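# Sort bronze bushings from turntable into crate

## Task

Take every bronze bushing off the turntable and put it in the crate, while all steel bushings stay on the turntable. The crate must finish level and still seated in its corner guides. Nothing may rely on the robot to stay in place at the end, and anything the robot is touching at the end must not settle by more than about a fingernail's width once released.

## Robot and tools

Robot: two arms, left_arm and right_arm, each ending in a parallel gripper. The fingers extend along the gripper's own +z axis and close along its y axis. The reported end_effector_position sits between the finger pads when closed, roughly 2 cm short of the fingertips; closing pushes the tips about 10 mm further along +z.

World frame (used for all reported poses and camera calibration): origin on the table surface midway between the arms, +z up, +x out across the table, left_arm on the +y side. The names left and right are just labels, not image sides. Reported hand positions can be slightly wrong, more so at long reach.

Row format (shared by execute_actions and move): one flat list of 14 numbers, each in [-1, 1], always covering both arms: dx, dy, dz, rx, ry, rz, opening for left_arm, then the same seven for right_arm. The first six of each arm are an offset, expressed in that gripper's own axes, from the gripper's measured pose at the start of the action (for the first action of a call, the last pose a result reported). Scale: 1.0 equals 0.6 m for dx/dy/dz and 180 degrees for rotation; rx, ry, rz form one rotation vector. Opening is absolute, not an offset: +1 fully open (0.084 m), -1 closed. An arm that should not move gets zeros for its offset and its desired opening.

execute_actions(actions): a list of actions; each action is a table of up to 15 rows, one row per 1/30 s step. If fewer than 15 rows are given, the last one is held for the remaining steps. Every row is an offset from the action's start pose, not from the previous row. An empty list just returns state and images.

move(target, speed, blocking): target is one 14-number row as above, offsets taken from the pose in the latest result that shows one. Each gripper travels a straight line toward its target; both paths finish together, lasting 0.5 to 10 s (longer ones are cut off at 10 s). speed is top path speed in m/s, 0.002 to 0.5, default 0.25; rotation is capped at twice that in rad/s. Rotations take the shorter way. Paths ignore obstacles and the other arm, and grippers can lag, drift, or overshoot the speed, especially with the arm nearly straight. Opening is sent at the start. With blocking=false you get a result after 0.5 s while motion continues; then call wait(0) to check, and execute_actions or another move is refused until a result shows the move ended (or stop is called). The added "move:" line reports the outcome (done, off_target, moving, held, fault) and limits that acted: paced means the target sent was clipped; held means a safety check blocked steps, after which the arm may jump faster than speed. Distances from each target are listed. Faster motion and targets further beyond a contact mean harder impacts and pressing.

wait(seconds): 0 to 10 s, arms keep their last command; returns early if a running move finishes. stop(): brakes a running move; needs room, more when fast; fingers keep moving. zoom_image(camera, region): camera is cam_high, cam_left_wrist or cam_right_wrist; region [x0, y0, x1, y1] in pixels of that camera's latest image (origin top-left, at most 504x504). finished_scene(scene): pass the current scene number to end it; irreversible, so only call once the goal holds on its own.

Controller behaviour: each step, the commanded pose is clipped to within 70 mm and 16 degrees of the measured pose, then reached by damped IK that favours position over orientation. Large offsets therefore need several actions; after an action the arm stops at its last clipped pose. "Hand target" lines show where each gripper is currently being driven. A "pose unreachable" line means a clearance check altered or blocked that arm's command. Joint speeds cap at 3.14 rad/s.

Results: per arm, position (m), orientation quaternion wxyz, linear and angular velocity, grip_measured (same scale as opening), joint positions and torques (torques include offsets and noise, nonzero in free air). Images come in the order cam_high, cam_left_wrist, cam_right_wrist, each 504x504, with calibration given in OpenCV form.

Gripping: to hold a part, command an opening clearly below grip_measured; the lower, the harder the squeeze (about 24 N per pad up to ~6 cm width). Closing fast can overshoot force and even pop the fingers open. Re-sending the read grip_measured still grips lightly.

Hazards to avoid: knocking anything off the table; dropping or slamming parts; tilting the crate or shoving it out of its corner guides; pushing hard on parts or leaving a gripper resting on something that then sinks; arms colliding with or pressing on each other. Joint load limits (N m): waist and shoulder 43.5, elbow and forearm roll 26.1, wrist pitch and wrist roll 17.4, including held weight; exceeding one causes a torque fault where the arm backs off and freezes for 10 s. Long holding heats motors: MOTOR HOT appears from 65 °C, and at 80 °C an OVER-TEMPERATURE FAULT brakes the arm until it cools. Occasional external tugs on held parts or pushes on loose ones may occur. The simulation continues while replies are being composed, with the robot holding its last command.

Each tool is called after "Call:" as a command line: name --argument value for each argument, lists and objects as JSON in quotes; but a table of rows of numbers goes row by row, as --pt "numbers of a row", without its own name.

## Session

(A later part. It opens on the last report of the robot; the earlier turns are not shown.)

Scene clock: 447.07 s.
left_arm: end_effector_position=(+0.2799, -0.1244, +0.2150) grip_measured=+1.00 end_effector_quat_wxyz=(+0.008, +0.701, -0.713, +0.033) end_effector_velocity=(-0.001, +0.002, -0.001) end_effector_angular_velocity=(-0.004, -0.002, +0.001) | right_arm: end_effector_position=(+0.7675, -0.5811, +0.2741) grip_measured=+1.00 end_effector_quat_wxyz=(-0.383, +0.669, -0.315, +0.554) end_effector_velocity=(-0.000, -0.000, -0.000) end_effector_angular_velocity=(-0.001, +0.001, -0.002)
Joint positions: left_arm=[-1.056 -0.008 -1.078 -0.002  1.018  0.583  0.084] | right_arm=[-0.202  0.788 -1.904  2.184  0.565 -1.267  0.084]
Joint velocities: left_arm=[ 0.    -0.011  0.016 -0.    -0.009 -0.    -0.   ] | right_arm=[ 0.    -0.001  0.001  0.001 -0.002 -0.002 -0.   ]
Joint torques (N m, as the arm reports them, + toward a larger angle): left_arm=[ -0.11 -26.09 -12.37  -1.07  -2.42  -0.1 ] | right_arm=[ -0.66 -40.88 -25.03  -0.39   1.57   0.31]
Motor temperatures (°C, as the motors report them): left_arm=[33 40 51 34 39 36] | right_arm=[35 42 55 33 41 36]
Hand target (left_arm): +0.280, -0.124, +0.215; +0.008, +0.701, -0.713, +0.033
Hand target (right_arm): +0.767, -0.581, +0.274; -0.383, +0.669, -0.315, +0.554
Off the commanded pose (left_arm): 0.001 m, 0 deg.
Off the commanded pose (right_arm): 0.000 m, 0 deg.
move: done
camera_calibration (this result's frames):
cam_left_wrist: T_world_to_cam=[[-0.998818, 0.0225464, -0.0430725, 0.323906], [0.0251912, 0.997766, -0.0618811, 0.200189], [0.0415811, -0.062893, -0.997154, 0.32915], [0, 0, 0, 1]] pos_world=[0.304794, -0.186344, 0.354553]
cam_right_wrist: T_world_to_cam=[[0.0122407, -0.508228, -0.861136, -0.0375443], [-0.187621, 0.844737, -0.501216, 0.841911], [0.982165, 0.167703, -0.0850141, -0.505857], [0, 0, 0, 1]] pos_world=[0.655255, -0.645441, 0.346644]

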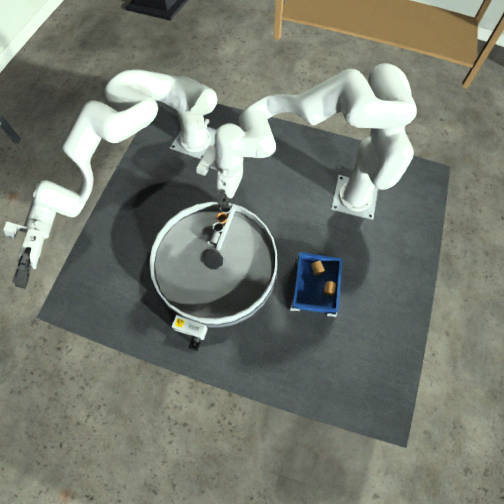

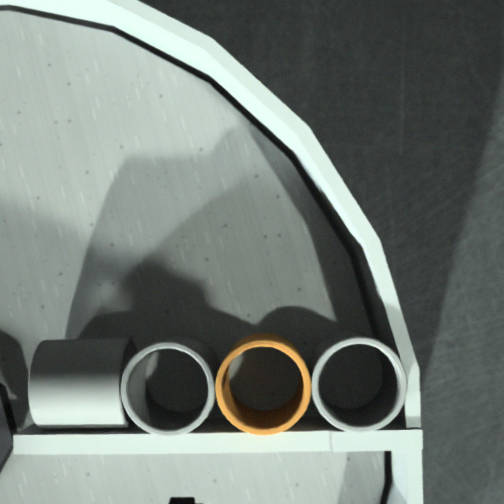

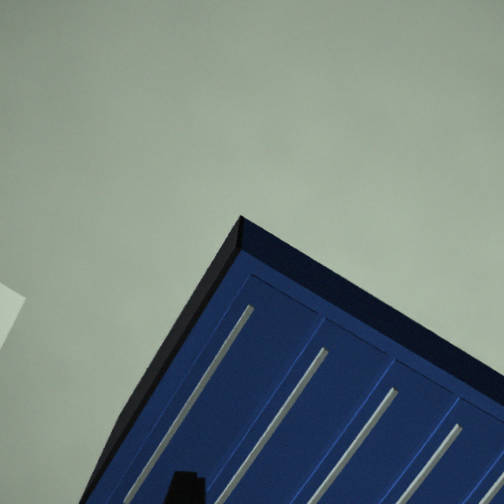

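Call:
move --target '[0.0356,-0.0551,0.133,0,0,0,-0.29,0,0,0,0,0,0,1]' --speed 0.2

Call:
move --target '[0,0,0.048,0,0,0,-0.29,0,0,0,0,0,0,1]' --speed 0.05

Call:
move --target '[0.10,0,0.006,0,0,0,-0.29,0,0,0,0,0,0,1]' --speed 0.06

Call:
execute_actions --actions '[[[0,0,-0.003,0,0,0,1,0,0,0,0,0,0,1],[0,0,-0.003,0,0,0,1,0,0,0,0,0,0,1],[0,0,-0.003,0,0,0,1,0,0,0,0,0,0,1],[0,0,-0.003,0,0,0,1,0,0,0,0,0,0,1],[0,0,-0.003,0,0,0,1,0,0,0,0,0,0,1],[0,0,-0.003,0,0,0,1,0,0,0,0,0,0,1],[0,0,-0.003,0,0,0,1,0,0,0,0,0,0,1],[0,0,-0.003,0,0,0,1,0,0,0,0,0,0,1],[0,0,-0.003,0,0,0,1,0,0,0,0,0,0,1],[0,0,-0.003,0,0,0,1,0,0,0,0,0,0,1],[-0.02,0.01,0.045,0,0,0,1,0,0,0,0,0,0,1]],[[0,0,0,0,0,0,1,0,0,0,0,0,0,1],[0,0,0,0,0,0,1,0,0,0,0,0,0,1],[0,0,0,0,0,0,1,0,0,0,0,0,0,1],[0,0,0,0,0,0,1,0,0,0,0,0,0,1],[0,0,0,0,0,0,1,0,0,0,0,0,0,1],[0,0,0,0,0,0,-1,0,0,0,0,0,0,1]],[[0,0,0,0,0,0,-1,0,0,0,0,0,0,1]],[[0,0,-0.06,0,0,0,-1,0,0,0,0,0,0,1]]]'

Scene clock: 462.43 s.
left_arm: end_effector_position=(+0.3152, -0.1513, +0.1385) grip_measured=-0.31 end_effector_quat_wxyz=(+0.008, +0.701, -0.713, +0.033) end_effector_velocity=(-0.001, +0.001, -0.005) end_effector_angular_velocity=(+0.007, +0.005, -0.002) | right_arm: end_effector_position=(+0.7675, -0.5811, +0.2741) grip_measured=+1.00 end_effector_quat_wxyz=(-0.383, +0.669, -0.315, +0.554) end_effector_velocity=(+0.000, -0.000, +0.001) end_effector_angular_velocity=(-0.000, -0.001, -0.001)
Joint positions: left_arm=[-1.025  0.219 -1.129 -0.005  0.842  0.616  0.031] | right_arm=[-0.202  0.788 -1.904  2.184  0.565 -1.267  0.084]
Joint velocities: left_arm=[-0.001  0.008  0.002 -0.    -0.001  0.001  0.   ] | right_arm=[-0.    -0.    -0.001  0.002 -0.001 -0.001  0.   ]
Joint torques (N m, as the arm reports them, + toward a larger angle): left_arm=[ -0.53 -30.62 -11.91  -1.24  -2.35   0.1 ] | right_arm=[ -0.72 -40.58 -25.13  -0.17   1.6    0.15]
Motor temperatures (°C, as the motors report them): left_arm=[33 40 53 34 39 36] | right_arm=[35 42 55 33 41 36]
Hand target (left_arm): +0.315, -0.151, +0.138; +0.008, +0.701, -0.713, +0.033
Hand target (right_arm): +0.767, -0.581, +0.274; -0.383, +0.669, -0.315, +0.554
Off the commanded pose (left_arm): 0.001 m, 0 deg.
Off the commanded pose (right_arm): 0.000 m, 0 deg.
move: done
camera_calibration (this result's frames):
cam_left_wrist: T_world_to_cam=[[-0.99879, 0.0228289, -0.0435475, 0.356619], [0.0255416, 0.9977, -0.0627888, 0.221362], [0.0420139, -0.0638251, -0.997076, 0.2494], [0, 0, 0, 1]] pos_world=[0.340056, -0.213076, 0.278099]
cam_right_wrist: T_world_to_cam=[[0.0122408, -0.508228, -0.861136, -0.0375444], [-0.187621, 0.844737, -0.501216, 0.841911], [0.982165, 0.167703, -0.085014, -0.505857], [0, 0, 0, 1]] pos_world=[0.655255, -0.645441, 0.346644]

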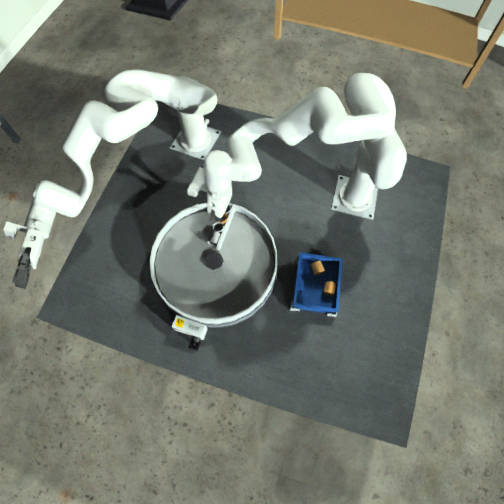

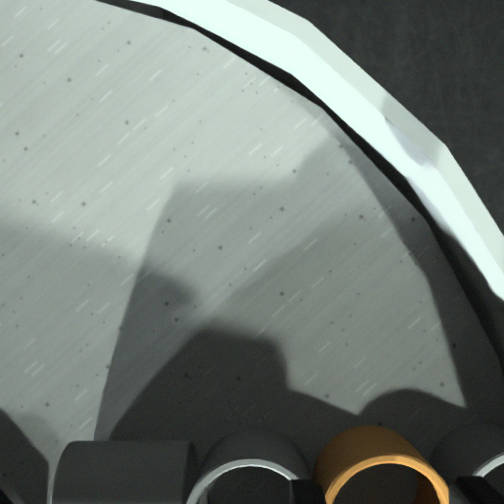

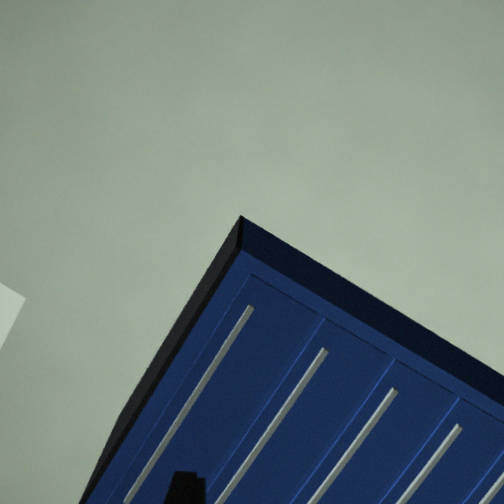

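Scene clock: 463.33 s.
left_arm: end_effector_position=(+0.3177, -0.1552, +0.1137) grip_measured=-0.30 end_effector_quat_wxyz=(+0.009, +0.701, -0.713, +0.038) end_effector_velocity=(-0.000, +0.001, -0.003) end_effector_angular_velocity=(+0.002, +0.002, +0.001) | right_arm: end_effector_position=(+0.7675, -0.5811, +0.2741) grip_measured=+1.00 end_effector_quat_wxyz=(-0.383, +0.669, -0.315, +0.554) end_effector_velocity=(+0.000, +0.000, +0.000) end_effector_angular_velocity=(-0.002, -0.000, +0.002)
Joint positions: left_arm=[-1.026  0.266 -1.113 -0.006  0.769  0.616  0.031] | right_arm=[-0.202  0.788 -1.904  2.184  0.565 -1.267  0.084]
Joint velocities: left_arm=[ 0.001  0.004  0.004 -0.    -0.005 -0.     0.   ] | right_arm=[ 0.    -0.001 -0.    -0.003  0.    -0.     0.   ]
Joint torques (N m, as the arm reports them, + toward a larger angle): left_arm=[  0.35 -18.36  -5.9   -0.9   -0.68   0.06] | right_arm=[ -0.51 -40.29 -25.06  -0.19   1.56   0.24]
Motor temperatures (°C, as the motors report them): left_arm=[33 40 53 34 39 36] | right_arm=[35 42 55 33 41 36]
Hand target (left_arm): +0.316, -0.153, +0.110; +0.008, +0.701, -0.713, +0.033
Hand target (right_arm): +0.767, -0.581, +0.274; -0.383, +0.669, -0.315, +0.554
Off the commanded pose (left_arm): 0.005 m, 1 deg.
Off the commanded pose (right_arm): 0.000 m, 0 deg.
move: off_target (left_arm)
camera_calibration (this result's frames):
cam_left_wrist: T_world_to_cam=[[-0.998565, 0.0224272, -0.0486356, 0.358517], [0.0258166, 0.997197, -0.07022, 0.224331], [0.0469245, -0.0713748, -0.996345, 0.221527], [0, 0, 0, 1]] pos_world=[0.341816, -0.215931, 0.253906]
cam_right_wrist: T_world_to_cam=[[0.0122408, -0.508228, -0.861136, -0.0375442], [-0.187621, 0.844737, -0.501216, 0.841911], [0.982165, 0.167702, -0.0850138, -0.505857], [0, 0, 0, 1]] pos_world=[0.655255, -0.645441, 0.346644]

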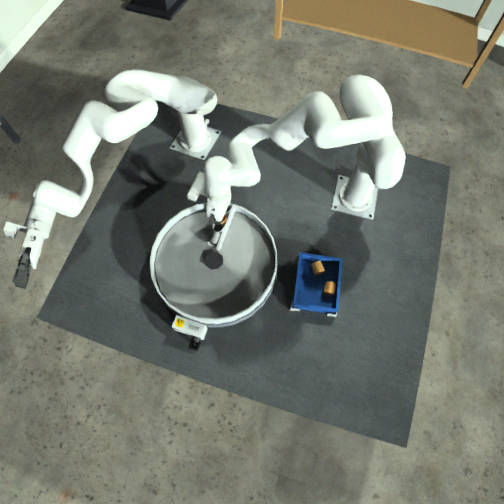

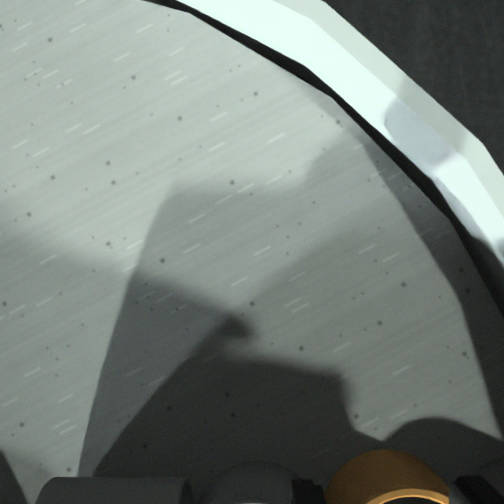

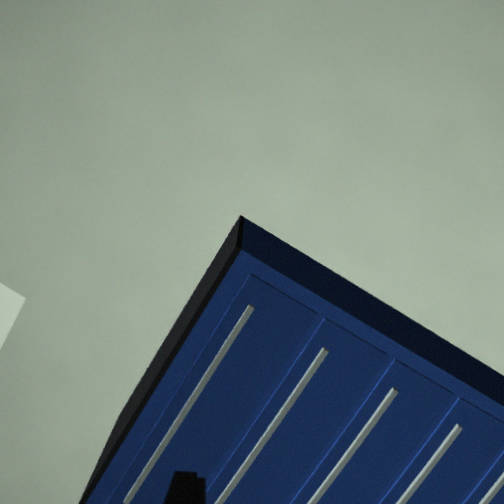

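Scene clock: 464.70 s.
left_arm: end_effector_position=(+0.3167, -0.2151, +0.1143) grip_measured=-0.30 end_effector_quat_wxyz=(+0.009, +0.701, -0.713, +0.038) end_effector_velocity=(+0.001, -0.001, +0.000) end_effector_angular_velocity=(+0.000, +0.001, +0.002) | right_arm: end_effector_position=(+0.7675, -0.5811, +0.2741) grip_measured=+1.00 end_effector_quat_wxyz=(-0.383, +0.669, -0.315, +0.554) end_effector_velocity=(-0.000, -0.000, +0.000) end_effector_angular_velocity=(+0.002, -0.000, -0.001)
Joint positions: left_arm=[-1.087  0.42  -1.341  0.001  0.843  0.551  0.031] | right_arm=[-0.202  0.788 -1.904  2.184  0.565 -1.267  0.084]
Joint velocities: left_arm=[ 0.     0.005 -0.009 -0.     0.004 -0.002 -0.   ] | right_arm=[ 0.    -0.     0.     0.002 -0.     0.     0.   ]
Joint torques (N m, as the arm reports them, + toward a larger angle): left_arm=[  0.33 -22.69  -6.51  -0.53  -0.86   0.2 ] | right_arm=[ -0.6  -40.63 -25.15  -0.31   1.42   0.18]
Motor temperatures (°C, as the motors report them): left_arm=[33 40 53 34 39 36] | right_arm=[35 42 55 33 41 36]
Hand target (left_arm): +0.317, -0.215, +0.114; +0.009, +0.701, -0.713, +0.038
Hand target (right_arm): +0.767, -0.581, +0.274; -0.383, +0.669, -0.315, +0.554
Off the commanded pose (left_arm): 0.000 m, 0 deg.
Off the commanded pose (right_arm): 0.000 m, 0 deg.
move: done
camera_calibration (this result's frames):
cam_left_wrist: T_world_to_cam=[[-0.998564, 0.0222491, -0.0487289, 0.358918], [0.0256511, 0.997193, -0.0703413, 0.284202], [0.0470271, -0.0714902, -0.996332, 0.217798], [0, 0, 0, 1]] pos_world=[0.340871, -0.27582, 0.25448]
cam_right_wrist: T_world_to_cam=[[0.0122409, -0.508228, -0.861136, -0.0375442], [-0.187621, 0.844737, -0.501216, 0.841911], [0.982165, 0.167702, -0.0850138, -0.505857], [0, 0, 0, 1]] pos_world=[0.655255, -0.645441, 0.346644]

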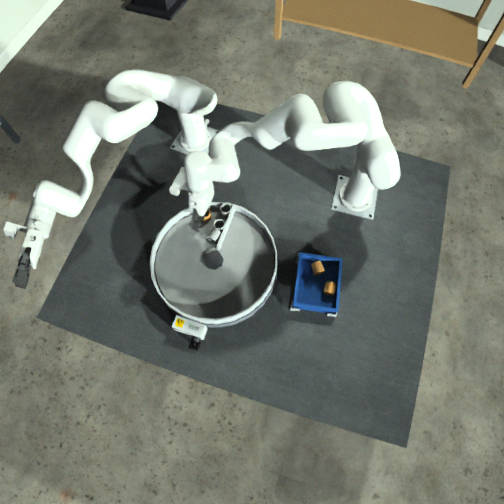

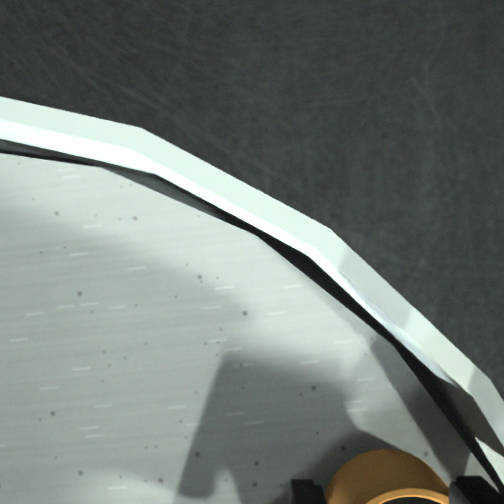

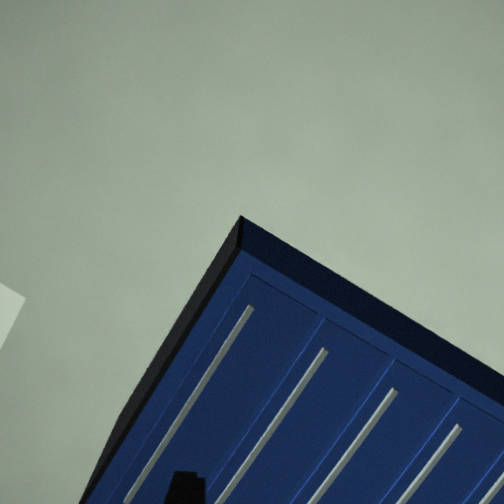

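Scene clock: 466.70 s.
left_arm: end_effector_position=(+0.3157, -0.2123, +0.1467) grip_measured=-1.00 end_effector_quat_wxyz=(+0.013, +0.700, -0.712, +0.051) end_effector_velocity=(+0.003, -0.005, +0.012) end_effector_angular_velocity=(-0.018, -0.011, +0.000) | right_arm: end_effector_position=(+0.7675, -0.5811, +0.2741) grip_measured=+1.00 end_effector_quat_wxyz=(-0.383, +0.669, -0.315, +0.554) end_effector_velocity=(-0.000, +0.000, -0.001) end_effector_angular_velocity=(+0.000, +0.002, +0.001)
Joint positions: left_arm=[-1.086  0.348 -1.325 -0.     0.871  0.552  0.   ] | right_arm=[-0.202  0.788 -1.904  2.184  0.565 -1.267  0.084]
Joint velocities: left_arm=[ 0.    -0.011 -0.014  0.     0.004 -0.     0.   ] | right_arm=[ 0.     0.001  0.    -0.001  0.001  0.001  0.   ]
Joint torques (N m, as the arm reports them, + toward a larger angle): left_arm=[  0.28 -34.9  -11.96  -1.11  -2.6   -0.17] | right_arm=[ -0.91 -40.38 -25.16  -0.34   1.46   0.11]
Motor temperatures (°C, as the motors report them): left_arm=[33 40 52 34 39 36] | right_arm=[35 43 55 33 41 36]
Hand target (left_arm): +0.316, -0.213, +0.149; +0.013, +0.700, -0.712, +0.054
Hand target (right_arm): +0.767, -0.581, +0.274; -0.383, +0.669, -0.315, +0.554
Off the commanded pose (left_arm): 0.003 m, 0 deg.
Off the commanded pose (right_arm): 0.000 m, 0 deg.
camera_calibration (this result's frames):
cam_left_wrist: T_world_to_cam=[[-0.997791, 0.0204241, -0.0632169, 0.360886], [0.0263727, 0.995152, -0.0947428, 0.286698], [0.0609754, -0.0962007, -0.993493, 0.240304], [0, 0, 0, 1]] pos_world=[0.337875, -0.269561, 0.288717]
cam_right_wrist: T_world_to_cam=[[0.012241, -0.508227, -0.861136, -0.0375439], [-0.187621, 0.844737, -0.501216, 0.841911], [0.982165, 0.167702, -0.0850135, -0.505857], [0, 0, 0, 1]] pos_world=[0.655255, -0.645441, 0.346644]

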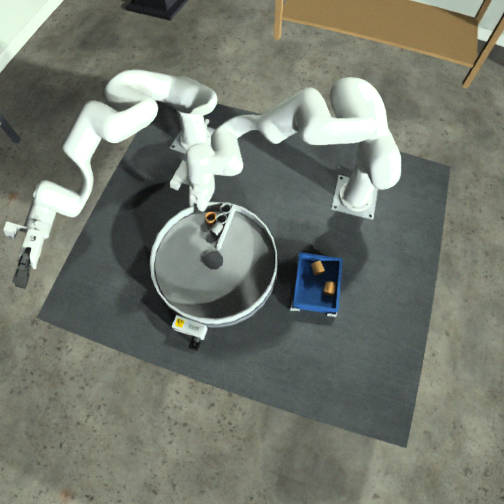

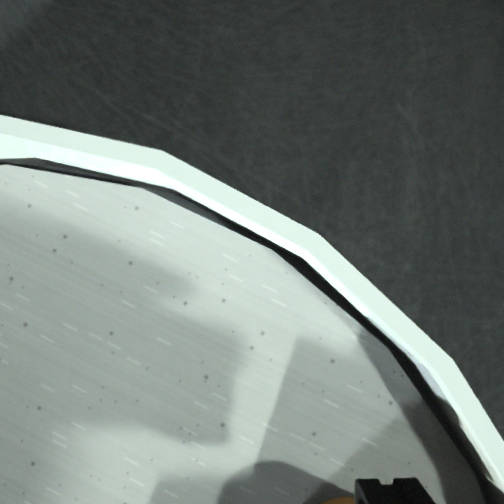

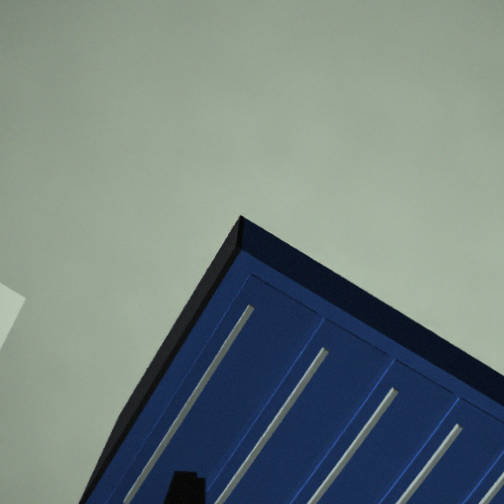

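Call:
move --target '[-0.144,0.0625,-0.114,0,0,0,1,0,0,0,0,0,0,1]' --speed 0.3

Scene clock: 473.70 s.
left_arm: end_effector_position=(+0.2762, -0.1194, +0.2041) grip_measured=+1.00 end_effector_quat_wxyz=(+0.013, +0.700, -0.712, +0.051) end_effector_velocity=(+0.000, +0.001, +0.002) end_effector_angular_velocity=(-0.003, -0.002, +0.002) | right_arm: end_effector_position=(+0.7675, -0.5811, +0.2741) grip_measured=+1.00 end_effector_quat_wxyz=(-0.383, +0.669, -0.315, +0.554) end_effector_velocity=(-0.000, +0.000, -0.001) end_effector_angular_velocity=(-0.001, +0.001, +0.002)
Joint positions: left_arm=[-1.056 -0.045 -0.992 -0.004  0.932  0.584  0.084] | right_arm=[-0.202  0.788 -1.904  2.184  0.565 -1.267  0.084]
Joint velocities: left_arm=[ 0.002 -0.008  0.002  0.     0.002 -0.     0.   ] | right_arm=[ 0.     0.001  0.001 -0.001  0.001 -0.001 -0.   ]
Joint torques (N m, as the arm reports them, + toward a larger angle): left_arm=[  0.18 -25.56 -12.31  -1.05  -2.47   0.04] | right_arm=[ -0.68 -40.8  -24.9   -0.24   1.6    0.13]
Motor temperatures (°C, as the motors report them): left_arm=[33 40 53 34 39 36] | right_arm=[35 43 55 33 41 36]
Hand target (left_arm): +0.276, -0.119, +0.205; +0.013, +0.700, -0.712, +0.051
Hand target (right_arm): +0.767, -0.581, +0.274; -0.383, +0.669, -0.315, +0.554
Off the commanded pose (left_arm): 0.001 m, 0 deg.
Off the commanded pose (right_arm): 0.000 m, 0 deg.
move: done
camera_calibration (this result's frames):
cam_left_wrist: T_world_to_cam=[[-0.997814, 0.0204674, -0.0628311, 0.323189], [0.0263351, 0.995221, -0.0940299, 0.200597], [0.0606063, -0.095479, -0.993585, 0.30891], [0, 0, 0, 1]] pos_world=[0.298478, -0.176759, 0.346097]
cam_right_wrist: T_world_to_cam=[[0.0122411, -0.508227, -0.861136, -0.0375438], [-0.187621, 0.844737, -0.501216, 0.841911], [0.982165, 0.167702, -0.0850134, -0.505857], [0, 0, 0, 1]] pos_world=[0.655255, -0.645441, 0.346644]

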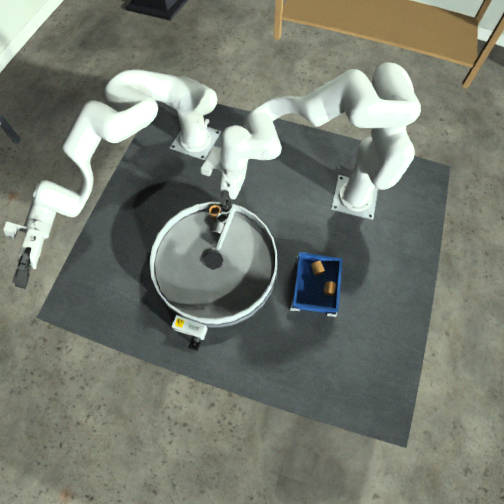

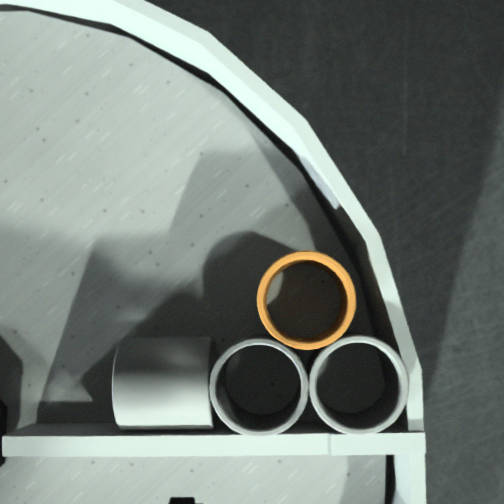

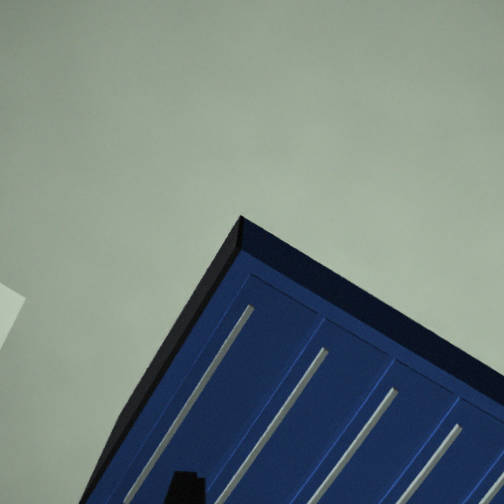

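Call:
move --target '[0,0,0,0.0197,0.030,0,-0.29,0,0,0,0,0,0,1]' --speed 0.3

Call:
move --target '[0,0,0,0,0,0.35,-0.29,0,0,0,0,0,0,1]' --speed 0.4

Call:
move --target '[0.0195,-0.105,0.115,0,0,0,-0.29,0,0,0,0,0,0,1]' --speed 0.2

Call:
move --target '[0,0,0.048,0,0,0,-0.29,0,0,0,0,0,0,1]' --speed 0.05

Call:
move --target '[-0.0502,-0.107,0.006,0,0,0,-0.29,0,0,0,0,0,0,1]' --speed 0.06

Call:
execute_actions --actions '[[[0,0,-0.003,0,0,0,1,0,0,0,0,0,0,1],[0,0,-0.003,0,0,0,1,0,0,0,0,0,0,1],[0,0,-0.003,0,0,0,1,0,0,0,0,0,0,1],[0,0,-0.003,0,0,0,1,0,0,0,0,0,0,1],[0,0,-0.003,0,0,0,1,0,0,0,0,0,0,1],[0,0,-0.003,0,0,0,1,0,0,0,0,0,0,1],[0,0,-0.003,0,0,0,1,0,0,0,0,0,0,1],[0,0,-0.003,0,0,0,1,0,0,0,0,0,0,1],[0,0,-0.003,0,0,0,1,0,0,0,0,0,0,1],[0,0,-0.003,0,0,0,1,0,0,0,0,0,0,1],[0.003,0.02,0.045,0,0,0,1,0,0,0,0,0,0,1]],[[0,0,0,0,0,0,1,0,0,0,0,0,0,1],[0,0,0,0,0,0,1,0,0,0,0,0,0,1],[0,0,0,0,0,0,1,0,0,0,0,0,0,1],[0,0,0,0,0,0,1,0,0,0,0,0,0,1],[0,0,0,0,0,0,1,0,0,0,0,0,0,1],[0,0,0,0,0,0,-1,0,0,0,0,0,0,1]],[[0,0,0,0,0,0,-1,0,0,0,0,0,0,1]],[[0,0,-0.06,0,0,0,-1,0,0,0,0,0,0,1]]]'

Scene clock: 511.30 s.
left_arm: end_effector_position=(+0.2762, -0.1195, +0.2041) grip_measured=-0.31 end_effector_quat_wxyz=(+0.025, +0.697, -0.709, +0.106) end_effector_velocity=(-0.000, -0.000, -0.001) end_effector_angular_velocity=(-0.007, -0.004, -0.000) | right_arm: end_effector_position=(+0.7675, -0.5811, +0.2741) grip_measured=+1.00 end_effector_quat_wxyz=(-0.383, +0.669, -0.315, +0.554) end_effector_velocity=(-0.000, +0.000, +0.001) end_effector_angular_velocity=(-0.002, -0.001, +0.001)
Joint positions: left_arm=[-1.056 -0.119 -0.873 -0.005  0.774  0.584  0.031] | right_arm=[-0.202  0.788 -1.904  2.184  0.565 -1.267  0.084]
Joint velocities: left_arm=[-0.001 -0.004  0.009  0.    -0.014 -0.001 -0.   ] | right_arm=[-0.    -0.001  0.    -0.001  0.001 -0.001 -0.   ]
Joint torques (N m, as the arm reports them, + toward a larger angle): left_arm=[  0.   -23.28 -12.17  -1.07  -2.77   0.31] | right_arm=[ -0.49 -40.63 -25.07  -0.4    1.54   0.23]
Motor temperatures (°C, as the motors report them): left_arm=[33 40 55 34 40 36] | right_arm=[35 43 56 33 41 36]
Hand target (left_arm): +0.276, -0.119, +0.204; +0.025, +0.697, -0.709, +0.106
Hand target (right_arm): +0.767, -0.581, +0.274; -0.383, +0.669, -0.315, +0.554
Off the commanded pose (left_arm): 0.000 m, 0 deg.
Off the commanded pose (right_arm): 0.000 m, 0 deg.
move: done
camera_calibration (this result's frames):
cam_left_wrist: T_world_to_cam=[[-0.99223, 0.0113292, -0.123901, 0.333013], [0.03445, 0.981927, -0.186099, 0.215656], [0.119554, -0.188921, -0.974688, 0.27757], [0, 0, 0, 1]] pos_world=[0.289812, -0.163093, 0.351938]
cam_right_wrist: T_world_to_cam=[[0.0122412, -0.508227, -0.861136, -0.0375439], [-0.187621, 0.844737, -0.501216, 0.841911], [0.982165, 0.167702, -0.0850133, -0.505857], [0, 0, 0, 1]] pos_world=[0.655255, -0.645441, 0.346644]

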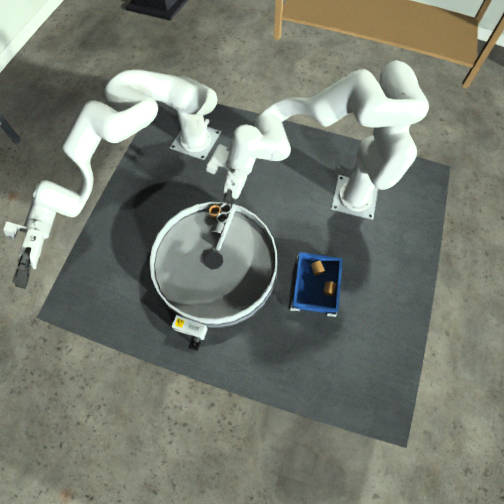

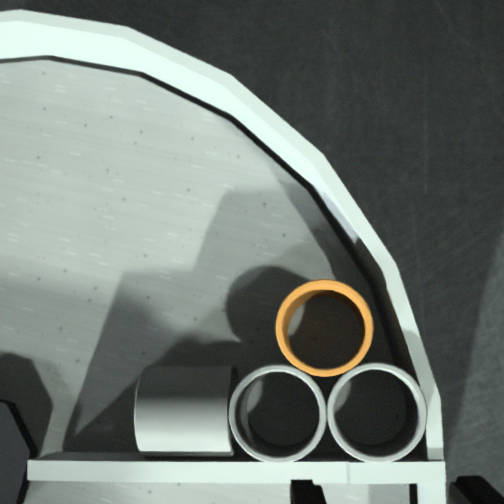

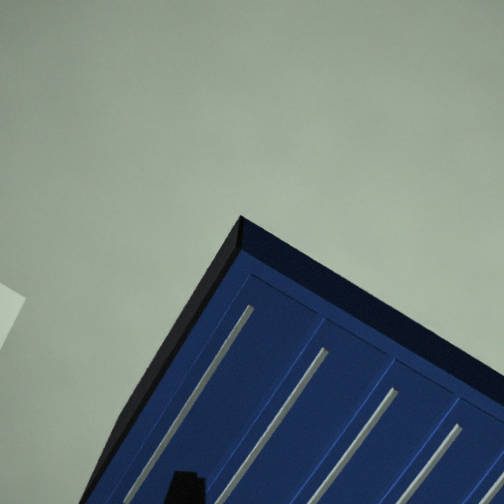

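Scene clock: 513.23 s.
left_arm: end_effector_position=(+0.2762, -0.1195, +0.2041) grip_measured=-0.31 end_effector_quat_wxyz=(+0.034, -0.225, +0.968, -0.103) end_effector_velocity=(+0.000, -0.000, +0.000) end_effector_angular_velocity=(-0.001, +0.001, -0.009) | right_arm: end_effector_position=(+0.7675, -0.5811, +0.2741) grip_measured=+1.00 end_effector_quat_wxyz=(-0.383, +0.669, -0.315, +0.554) end_effector_velocity=(+0.000, -0.000, +0.001) end_effector_angular_velocity=(-0.001, -0.000, +0.000)
Joint positions: left_arm=[-1.056 -0.119 -0.873 -0.004  0.774  1.683  0.031] | right_arm=[-0.202  0.788 -1.904  2.184  0.565 -1.267  0.084]
Joint velocities: left_arm=[ 0.002  0.    -0.001 -0.006  0.001  0.015  0.   ] | right_arm=[ 0.    -0.    -0.001 -0.001 -0.001  0.001 -0.   ]
Joint torques (N m, as the arm reports them, + toward a larger angle): left_arm=[  0.47 -22.88 -12.    -1.87  -2.66   0.2 ] | right_arm=[ -0.68 -40.54 -25.11  -0.52   1.53   0.17]
Motor temperatures (°C, as the motors report them): left_arm=[33 40 55 34 40 36] | right_arm=[35 43 56 33 41 36]
Hand target (left_arm): +0.276, -0.120, +0.204; +0.034, -0.224, +0.968, -0.103
Hand target (right_arm): +0.767, -0.581, +0.274; -0.383, +0.669, -0.315, +0.554
Off the commanded pose (left_arm): 0.000 m, 0 deg.
Off the commanded pose (right_arm): 0.000 m, 0 deg.
move: done
camera_calibration (this result's frames):
cam_left_wrist: T_world_to_cam=[[-0.420562, 0.879774, -0.221643, 0.298866], [0.900391, 0.434743, 0.0171671, -0.130433], [0.111461, -0.192346, -0.974977, 0.279456], [0, 0, 0, 1]] pos_world=[0.211984, -0.152478, 0.340944]
cam_right_wrist: T_world_to_cam=[[0.012241, -0.508227, -0.861136, -0.0375438], [-0.187621, 0.844737, -0.501216, 0.841911], [0.982165, 0.167702, -0.0850135, -0.505857], [0, 0, 0, 1]] pos_world=[0.655255, -0.645441, 0.346644]

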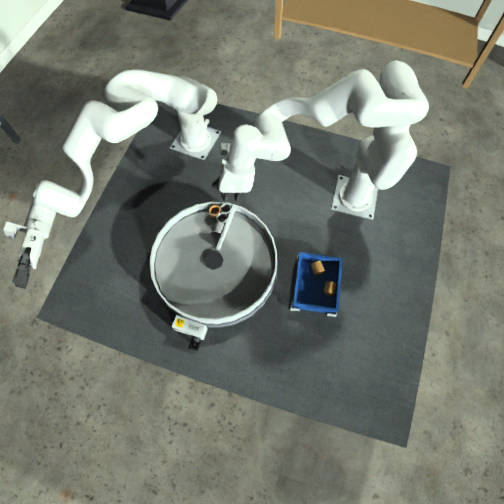

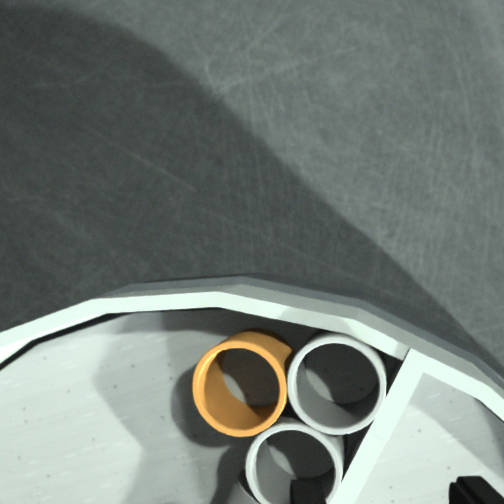

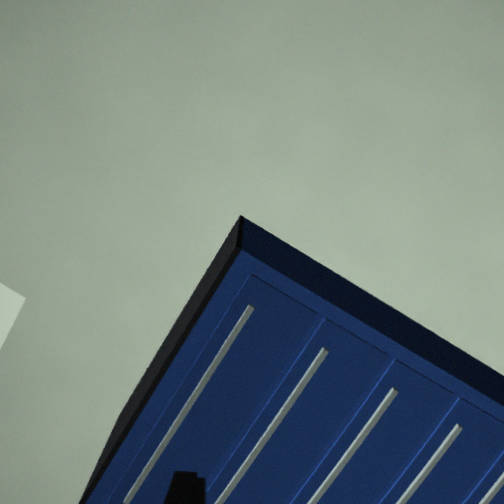

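Scene clock: 514.27 s.
left_arm: end_effector_position=(+0.3005, -0.1928, +0.1506) grip_measured=-0.31 end_effector_quat_wxyz=(+0.034, -0.225, +0.968, -0.103) end_effector_velocity=(+0.000, +0.000, -0.003) end_effector_angular_velocity=(+0.004, +0.003, +0.001) | right_arm: end_effector_position=(+0.7675, -0.5811, +0.2741) grip_measured=+1.00 end_effector_quat_wxyz=(-0.383, +0.669, -0.315, +0.554) end_effector_velocity=(+0.000, -0.000, -0.000) end_effector_angular_velocity=(-0.001, -0.000, -0.000)
Joint positions: left_arm=[-1.093  0.199 -1.089  0.007  0.671  1.638  0.031] | right_arm=[-0.202  0.788 -1.904  2.184  0.565 -1.267  0.084]
Joint velocities: left_arm=[ 0.     0.007 -0.003  0.     0.001 -0.001 -0.   ] | right_arm=[-0.     0.    -0.     0.001  0.    -0.002 -0.   ]
Joint torques (N m, as the arm reports them, + toward a larger angle): left_arm=[  1.02 -30.56 -12.13  -0.95  -2.65  -0.03] | right_arm=[ -0.52 -40.61 -25.    -0.48   1.62   0.15]
Motor temperatures (°C, as the motors report them): left_arm=[33 40 55 34 40 36] | right_arm=[35 43 56 33 41 36]
Hand target (left_arm): +0.300, -0.193, +0.150; +0.034, -0.225, +0.968, -0.103
Hand target (right_arm): +0.767, -0.581, +0.274; -0.383, +0.669, -0.315, +0.554
Off the commanded pose (left_arm): 0.001 m, 0 deg.
Off the commanded pose (right_arm): 0.000 m, 0 deg.
move: done
camera_calibration (this result's frames):
cam_left_wrist: T_world_to_cam=[[-0.420477, 0.879645, -0.222315, 0.361718], [0.900402, 0.434722, 0.0171029, -0.119475], [0.11169, -0.192981, -0.974825, 0.210312], [0, 0, 0, 1]] pos_world=[0.23618, -0.225659, 0.287476]
cam_right_wrist: T_world_to_cam=[[0.012241, -0.508227, -0.861136, -0.0375437], [-0.187621, 0.844737, -0.501216, 0.84191], [0.982165, 0.167702, -0.0850135, -0.505857], [0, 0, 0, 1]] pos_world=[0.655255, -0.645441, 0.346644]

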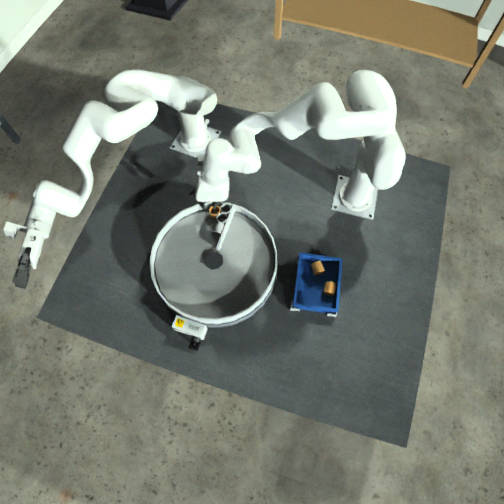

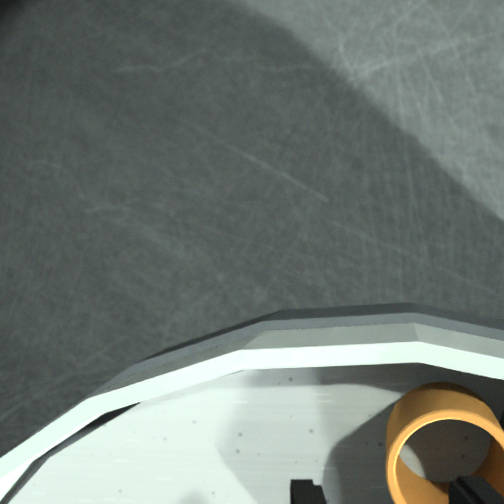

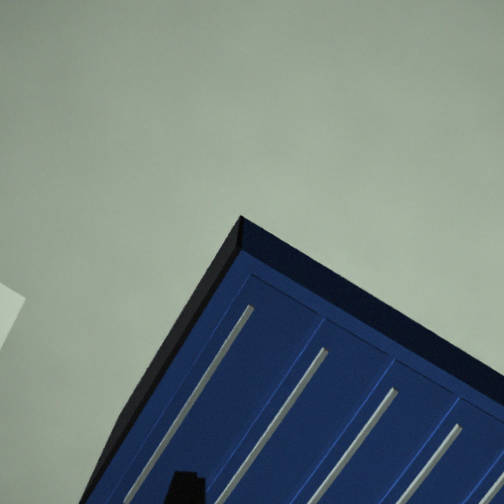

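Scene clock: 515.17 s.
left_arm: end_effector_position=(+0.3037, -0.1983, +0.1229) grip_measured=-0.31 end_effector_quat_wxyz=(+0.034, -0.225, +0.968, -0.103) end_effector_velocity=(+0.001, -0.001, -0.000) end_effector_angular_velocity=(-0.003, -0.002, +0.001) | right_arm: end_effector_position=(+0.7675, -0.5811, +0.2741) grip_measured=+1.00 end_effector_quat_wxyz=(-0.383, +0.669, -0.315, +0.554) end_effector_velocity=(+0.000, +0.000, +0.000) end_effector_angular_velocity=(-0.001, -0.000, +0.001)
Joint positions: left_arm=[-1.092  0.264 -1.088  0.008  0.606  1.638  0.031] | right_arm=[-0.202  0.788 -1.904  2.184  0.565 -1.267  0.084]
Joint velocities: left_arm=[ 0.001  0.003 -0.002  0.001 -0.005 -0.001  0.   ] | right_arm=[-0.     0.    -0.001 -0.002  0.001  0.    -0.   ]
Joint torques (N m, as the arm reports them, + toward a larger angle): left_arm=[  0.12 -32.09 -11.69  -1.24  -2.57  -0.02] | right_arm=[ -0.85 -40.74 -25.09  -0.33   1.49   0.3 ]
Motor temperatures (°C, as the motors report them): left_arm=[33 40 55 34 40 36] | right_arm=[35 43 56 33 41 36]
Hand target (left_arm): +0.304, -0.198, +0.123; +0.034, -0.225, +0.968, -0.103
Hand target (right_arm): +0.767, -0.581, +0.274; -0.383, +0.669, -0.315, +0.554
Off the commanded pose (left_arm): 0.000 m, 0 deg.
Off the commanded pose (right_arm): 0.000 m, 0 deg.
move: done
camera_calibration (this result's frames):
cam_left_wrist: T_world_to_cam=[[-0.420372, 0.879583, -0.222759, 0.361749], [0.900433, 0.434659, 0.0170662, -0.119596], [0.111835, -0.193405, -0.974724, 0.181721], [0, 0, 0, 1]] pos_world=[0.239435, -0.231058, 0.259752]
cam_right_wrist: T_world_to_cam=[[0.0122411, -0.508227, -0.861136, -0.0375437], [-0.187621, 0.844737, -0.501216, 0.84191], [0.982165, 0.167702, -0.0850134, -0.505857], [0, 0, 0, 1]] pos_world=[0.655255, -0.645441, 0.346644]

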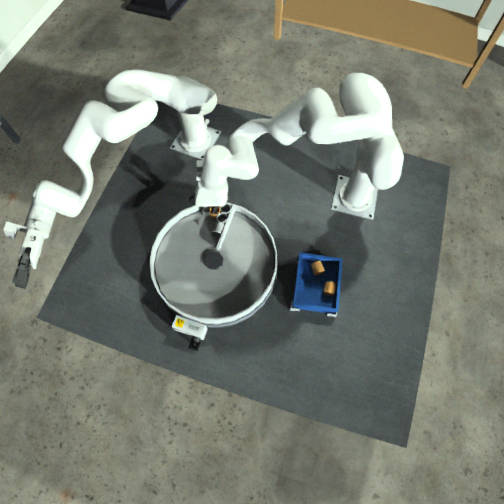

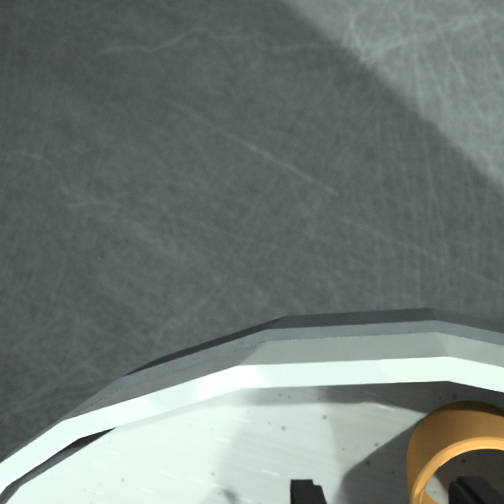

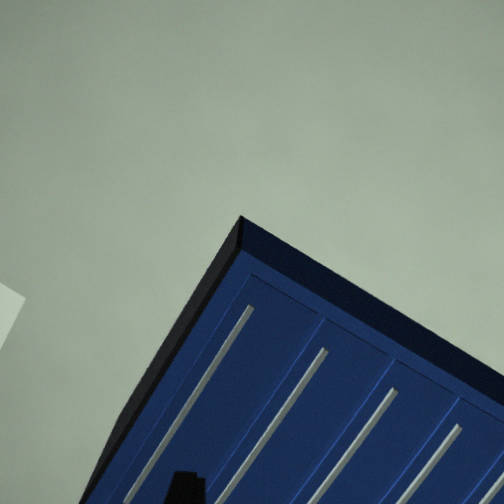

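Scene clock: 516.73 s.
left_arm: end_effector_position=(+0.3584, -0.2418, +0.1340) grip_measured=-0.31 end_effector_quat_wxyz=(+0.035, -0.225, +0.968, -0.103) end_effector_velocity=(+0.000, -0.001, -0.000) end_effector_angular_velocity=(+0.002, +0.002, -0.001) | right_arm: end_effector_position=(+0.7675, -0.5811, +0.2741) grip_measured=+1.00 end_effector_quat_wxyz=(-0.383, +0.669, -0.315, +0.554) end_effector_velocity=(+0.000, -0.000, +0.000) end_effector_angular_velocity=(+0.001, -0.001, -0.001)
Joint positions: left_arm=[-1.05   0.451 -1.4   -0.007  0.73   1.691  0.031] | right_arm=[-0.202  0.788 -1.904  2.184  0.565 -1.267  0.084]
Joint velocities: left_arm=[-0.     0.005 -0.008 -0.001  0.006  0.001  0.   ] | right_arm=[-0.     0.    -0.001  0.001 -0.     0.    -0.   ]
Joint torques (N m, as the arm reports them, + toward a larger angle): left_arm=[  0.37 -36.93 -12.06  -1.2   -2.49   0.2 ] | right_arm=[ -0.49 -40.23 -25.01  -0.08   1.35   0.24]
Motor temperatures (°C, as the motors report them): left_arm=[33 40 55 34 40 36] | right_arm=[35 43 56 33 41 36]
Hand target (left_arm): +0.359, -0.242, +0.134; +0.035, -0.225, +0.968, -0.103
Hand target (right_arm): +0.767, -0.581, +0.274; -0.383, +0.669, -0.315, +0.554
Off the commanded pose (left_arm): 0.000 m, 0 deg.
Off the commanded pose (right_arm): 0.000 m, 0 deg.
move: done
camera_calibration (this result's frames):
cam_left_wrist: T_world_to_cam=[[-0.42041, 0.879585, -0.222679, 0.425545], [0.900403, 0.434717, 0.0172104, -0.150096], [0.111941, -0.193266, -0.97474, 0.177943], [0, 0, 0, 1]] pos_world=[0.294132, -0.274663, 0.270791]
cam_right_wrist: T_world_to_cam=[[0.0122412, -0.508227, -0.861136, -0.0375437], [-0.187621, 0.844737, -0.501216, 0.84191], [0.982165, 0.167702, -0.0850132, -0.505857], [0, 0, 0, 1]] pos_world=[0.655255, -0.645441, 0.346644]

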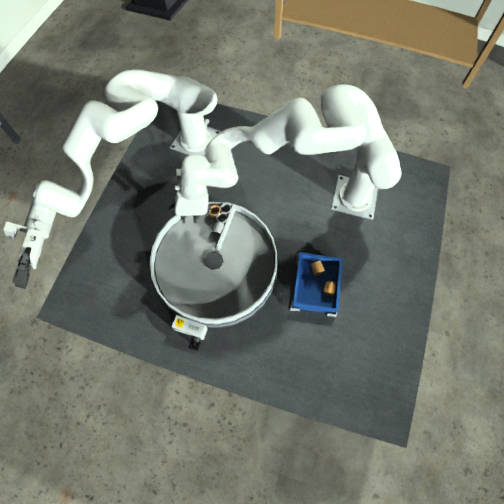

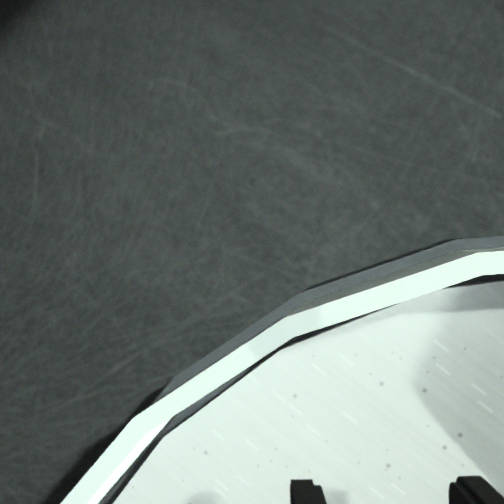

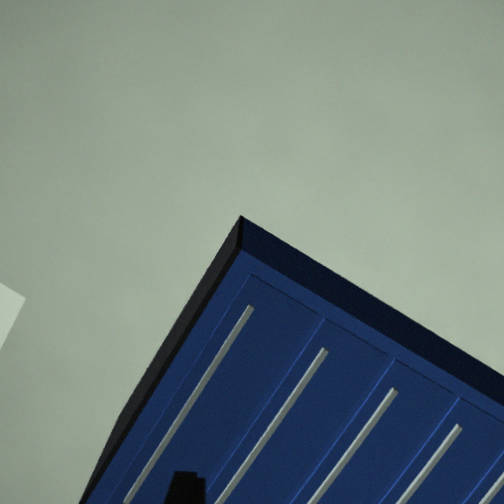

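Scene clock: 518.73 s.
left_arm: end_effector_position=(+0.3513, -0.2310, +0.1500) grip_measured=-1.00 end_effector_quat_wxyz=(+0.034, -0.225, +0.969, -0.102) end_effector_velocity=(+0.002, -0.003, +0.009) end_effector_angular_velocity=(-0.013, -0.008, +0.000) | right_arm: end_effector_position=(+0.7675, -0.5811, +0.2741) grip_measured=+1.00 end_effector_quat_wxyz=(-0.383, +0.669, -0.315, +0.554) end_effector_velocity=(-0.000, -0.000, -0.001) end_effector_angular_velocity=(-0.001, +0.001, -0.001)
Joint positions: left_arm=[-1.05   0.389 -1.357 -0.007  0.752  1.691  0.   ] | right_arm=[-0.202  0.788 -1.904  2.184  0.565 -1.267  0.084]
Joint velocities: left_arm=[ 0.001 -0.01  -0.008 -0.001  0.003  0.001  0.   ] | right_arm=[-0.     0.     0.001  0.    -0.001 -0.001 -0.   ]
Joint torques (N m, as the arm reports them, + toward a larger angle): left_arm=[  0.66 -36.07 -12.13  -1.49  -2.84   0.05] | right_arm=[ -0.98 -40.72 -24.8   -0.43   1.49   0.2 ]
Motor temperatures (°C, as the motors report them): left_arm=[33 40 55 34 40 36] | right_arm=[35 43 56 33 41 36]
Hand target (left_arm): +0.352, -0.231, +0.151; +0.034, -0.225, +0.968, -0.103
Hand target (right_arm): +0.767, -0.581, +0.274; -0.383, +0.669, -0.315, +0.554
Off the commanded pose (left_arm): 0.001 m, 0 deg.
Off the commanded pose (right_arm): 0.000 m, 0 deg.
camera_calibration (this result's frames):
cam_left_wrist: T_world_to_cam=[[-0.420793, 0.880196, -0.219519, 0.416424], [0.900432, 0.434669, 0.0168501, -0.14862], [0.11025, -0.190572, -0.975463, 0.197811], [0, 0, 0, 1]] pos_world=[0.287242, -0.264237, 0.286874]
cam_right_wrist: T_world_to_cam=[[0.0122411, -0.508227, -0.861136, -0.0375435], [-0.18762, 0.844738, -0.501216, 0.84191], [0.982165, 0.167702, -0.0850131, -0.505857], [0, 0, 0, 1]] pos_world=[0.655255, -0.645441, 0.346644]

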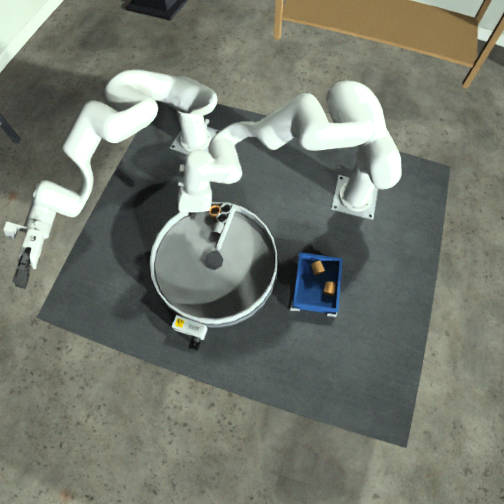

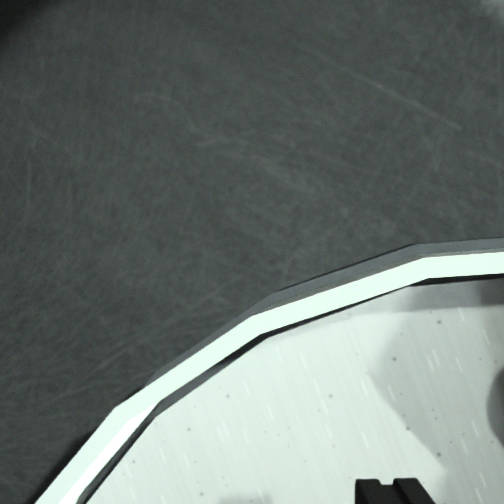

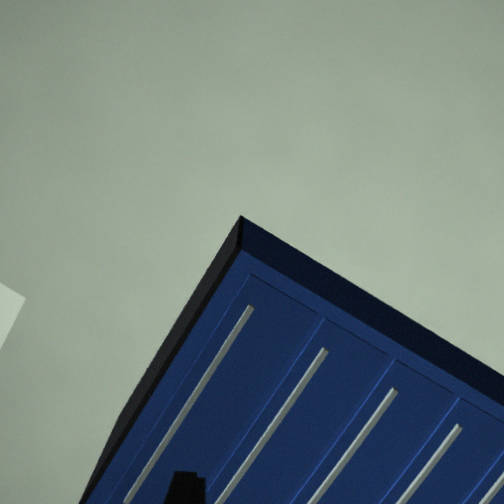

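Call:
move --target '[0,0,0,-0.0685,0.0052,0,-0.29,0,0,0,0,0,0,1]' --speed 0.3

Scene clock: 527.50 s.
left_arm: end_effector_position=(+0.3514, -0.2309, +0.1502) grip_measured=-0.31 end_effector_quat_wxyz=(+0.002, -0.226, +0.974, +0.000) end_effector_velocity=(+0.001, -0.000, +0.001) end_effector_angular_velocity=(+0.007, +0.005, +0.001) | right_arm: end_effector_position=(+0.7675, -0.5811, +0.2741) grip_measured=+1.00 end_effector_quat_wxyz=(-0.383, +0.669, -0.315, +0.554) end_effector_velocity=(+0.000, +0.000, +0.000) end_effector_angular_velocity=(-0.001, -0.001, +0.001)
Joint positions: left_arm=[-1.052  0.546 -1.662  0.005  1.116  1.681  0.031] | right_arm=[-0.202  0.788 -1.904  2.184  0.565 -1.267  0.084]
Joint velocities: left_arm=[ 0.001  0.011 -0.021 -0.     0.019  0.    -0.   ] | right_arm=[ 0.    -0.    -0.    -0.     0.001 -0.001 -0.   ]
Joint torques (N m, as the arm reports them, + toward a larger angle): left_arm=[  0.66 -40.38 -12.21  -0.78  -2.13   0.24] | right_arm=[ -0.45 -40.34 -25.22  -0.32   1.5    0.2 ]
Motor temperatures (°C, as the motors report them): left_arm=[33 41 55 34 40 36] | right_arm=[35 43 56 33 41 36]
Hand target (left_arm): +0.351, -0.231, +0.150; +0.002, -0.226, +0.974, +0.001
Hand target (right_arm): +0.767, -0.581, +0.274; -0.383, +0.669, -0.315, +0.554
Off the commanded pose (left_arm): 0.000 m, 0 deg.
Off the commanded pose (right_arm): 0.000 m, 0 deg.
move: done
camera_calibration (this result's frames):
cam_left_wrist: T_world_to_cam=[[-0.434216, 0.90078, -0.00722109, 0.393916], [0.900805, 0.434224, -0.000427845, -0.146389], [0.00275018, -0.00669057, -0.999974, 0.281926], [0, 0, 0, 1]] pos_world=[0.302137, -0.28938, 0.284701]
cam_right_wrist: T_world_to_cam=[[0.0122412, -0.508226, -0.861136, -0.0375434], [-0.18762, 0.844738, -0.501215, 0.84191], [0.982165, 0.167702, -0.085013, -0.505857], [0, 0, 0, 1]] pos_world=[0.655255, -0.645441, 0.346644]

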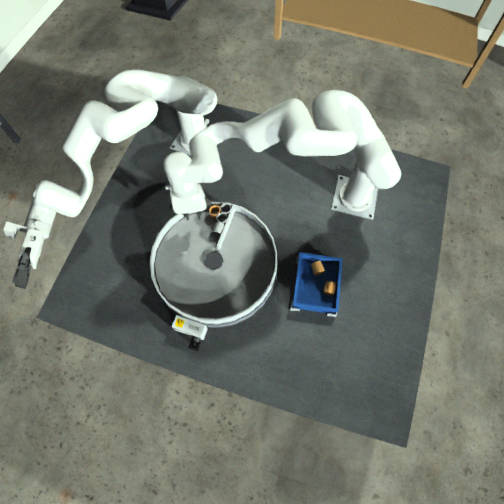

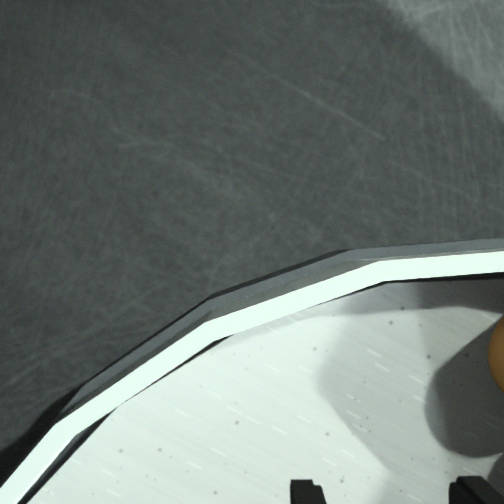

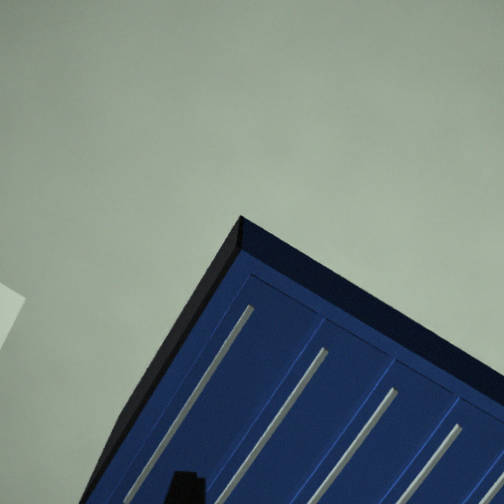

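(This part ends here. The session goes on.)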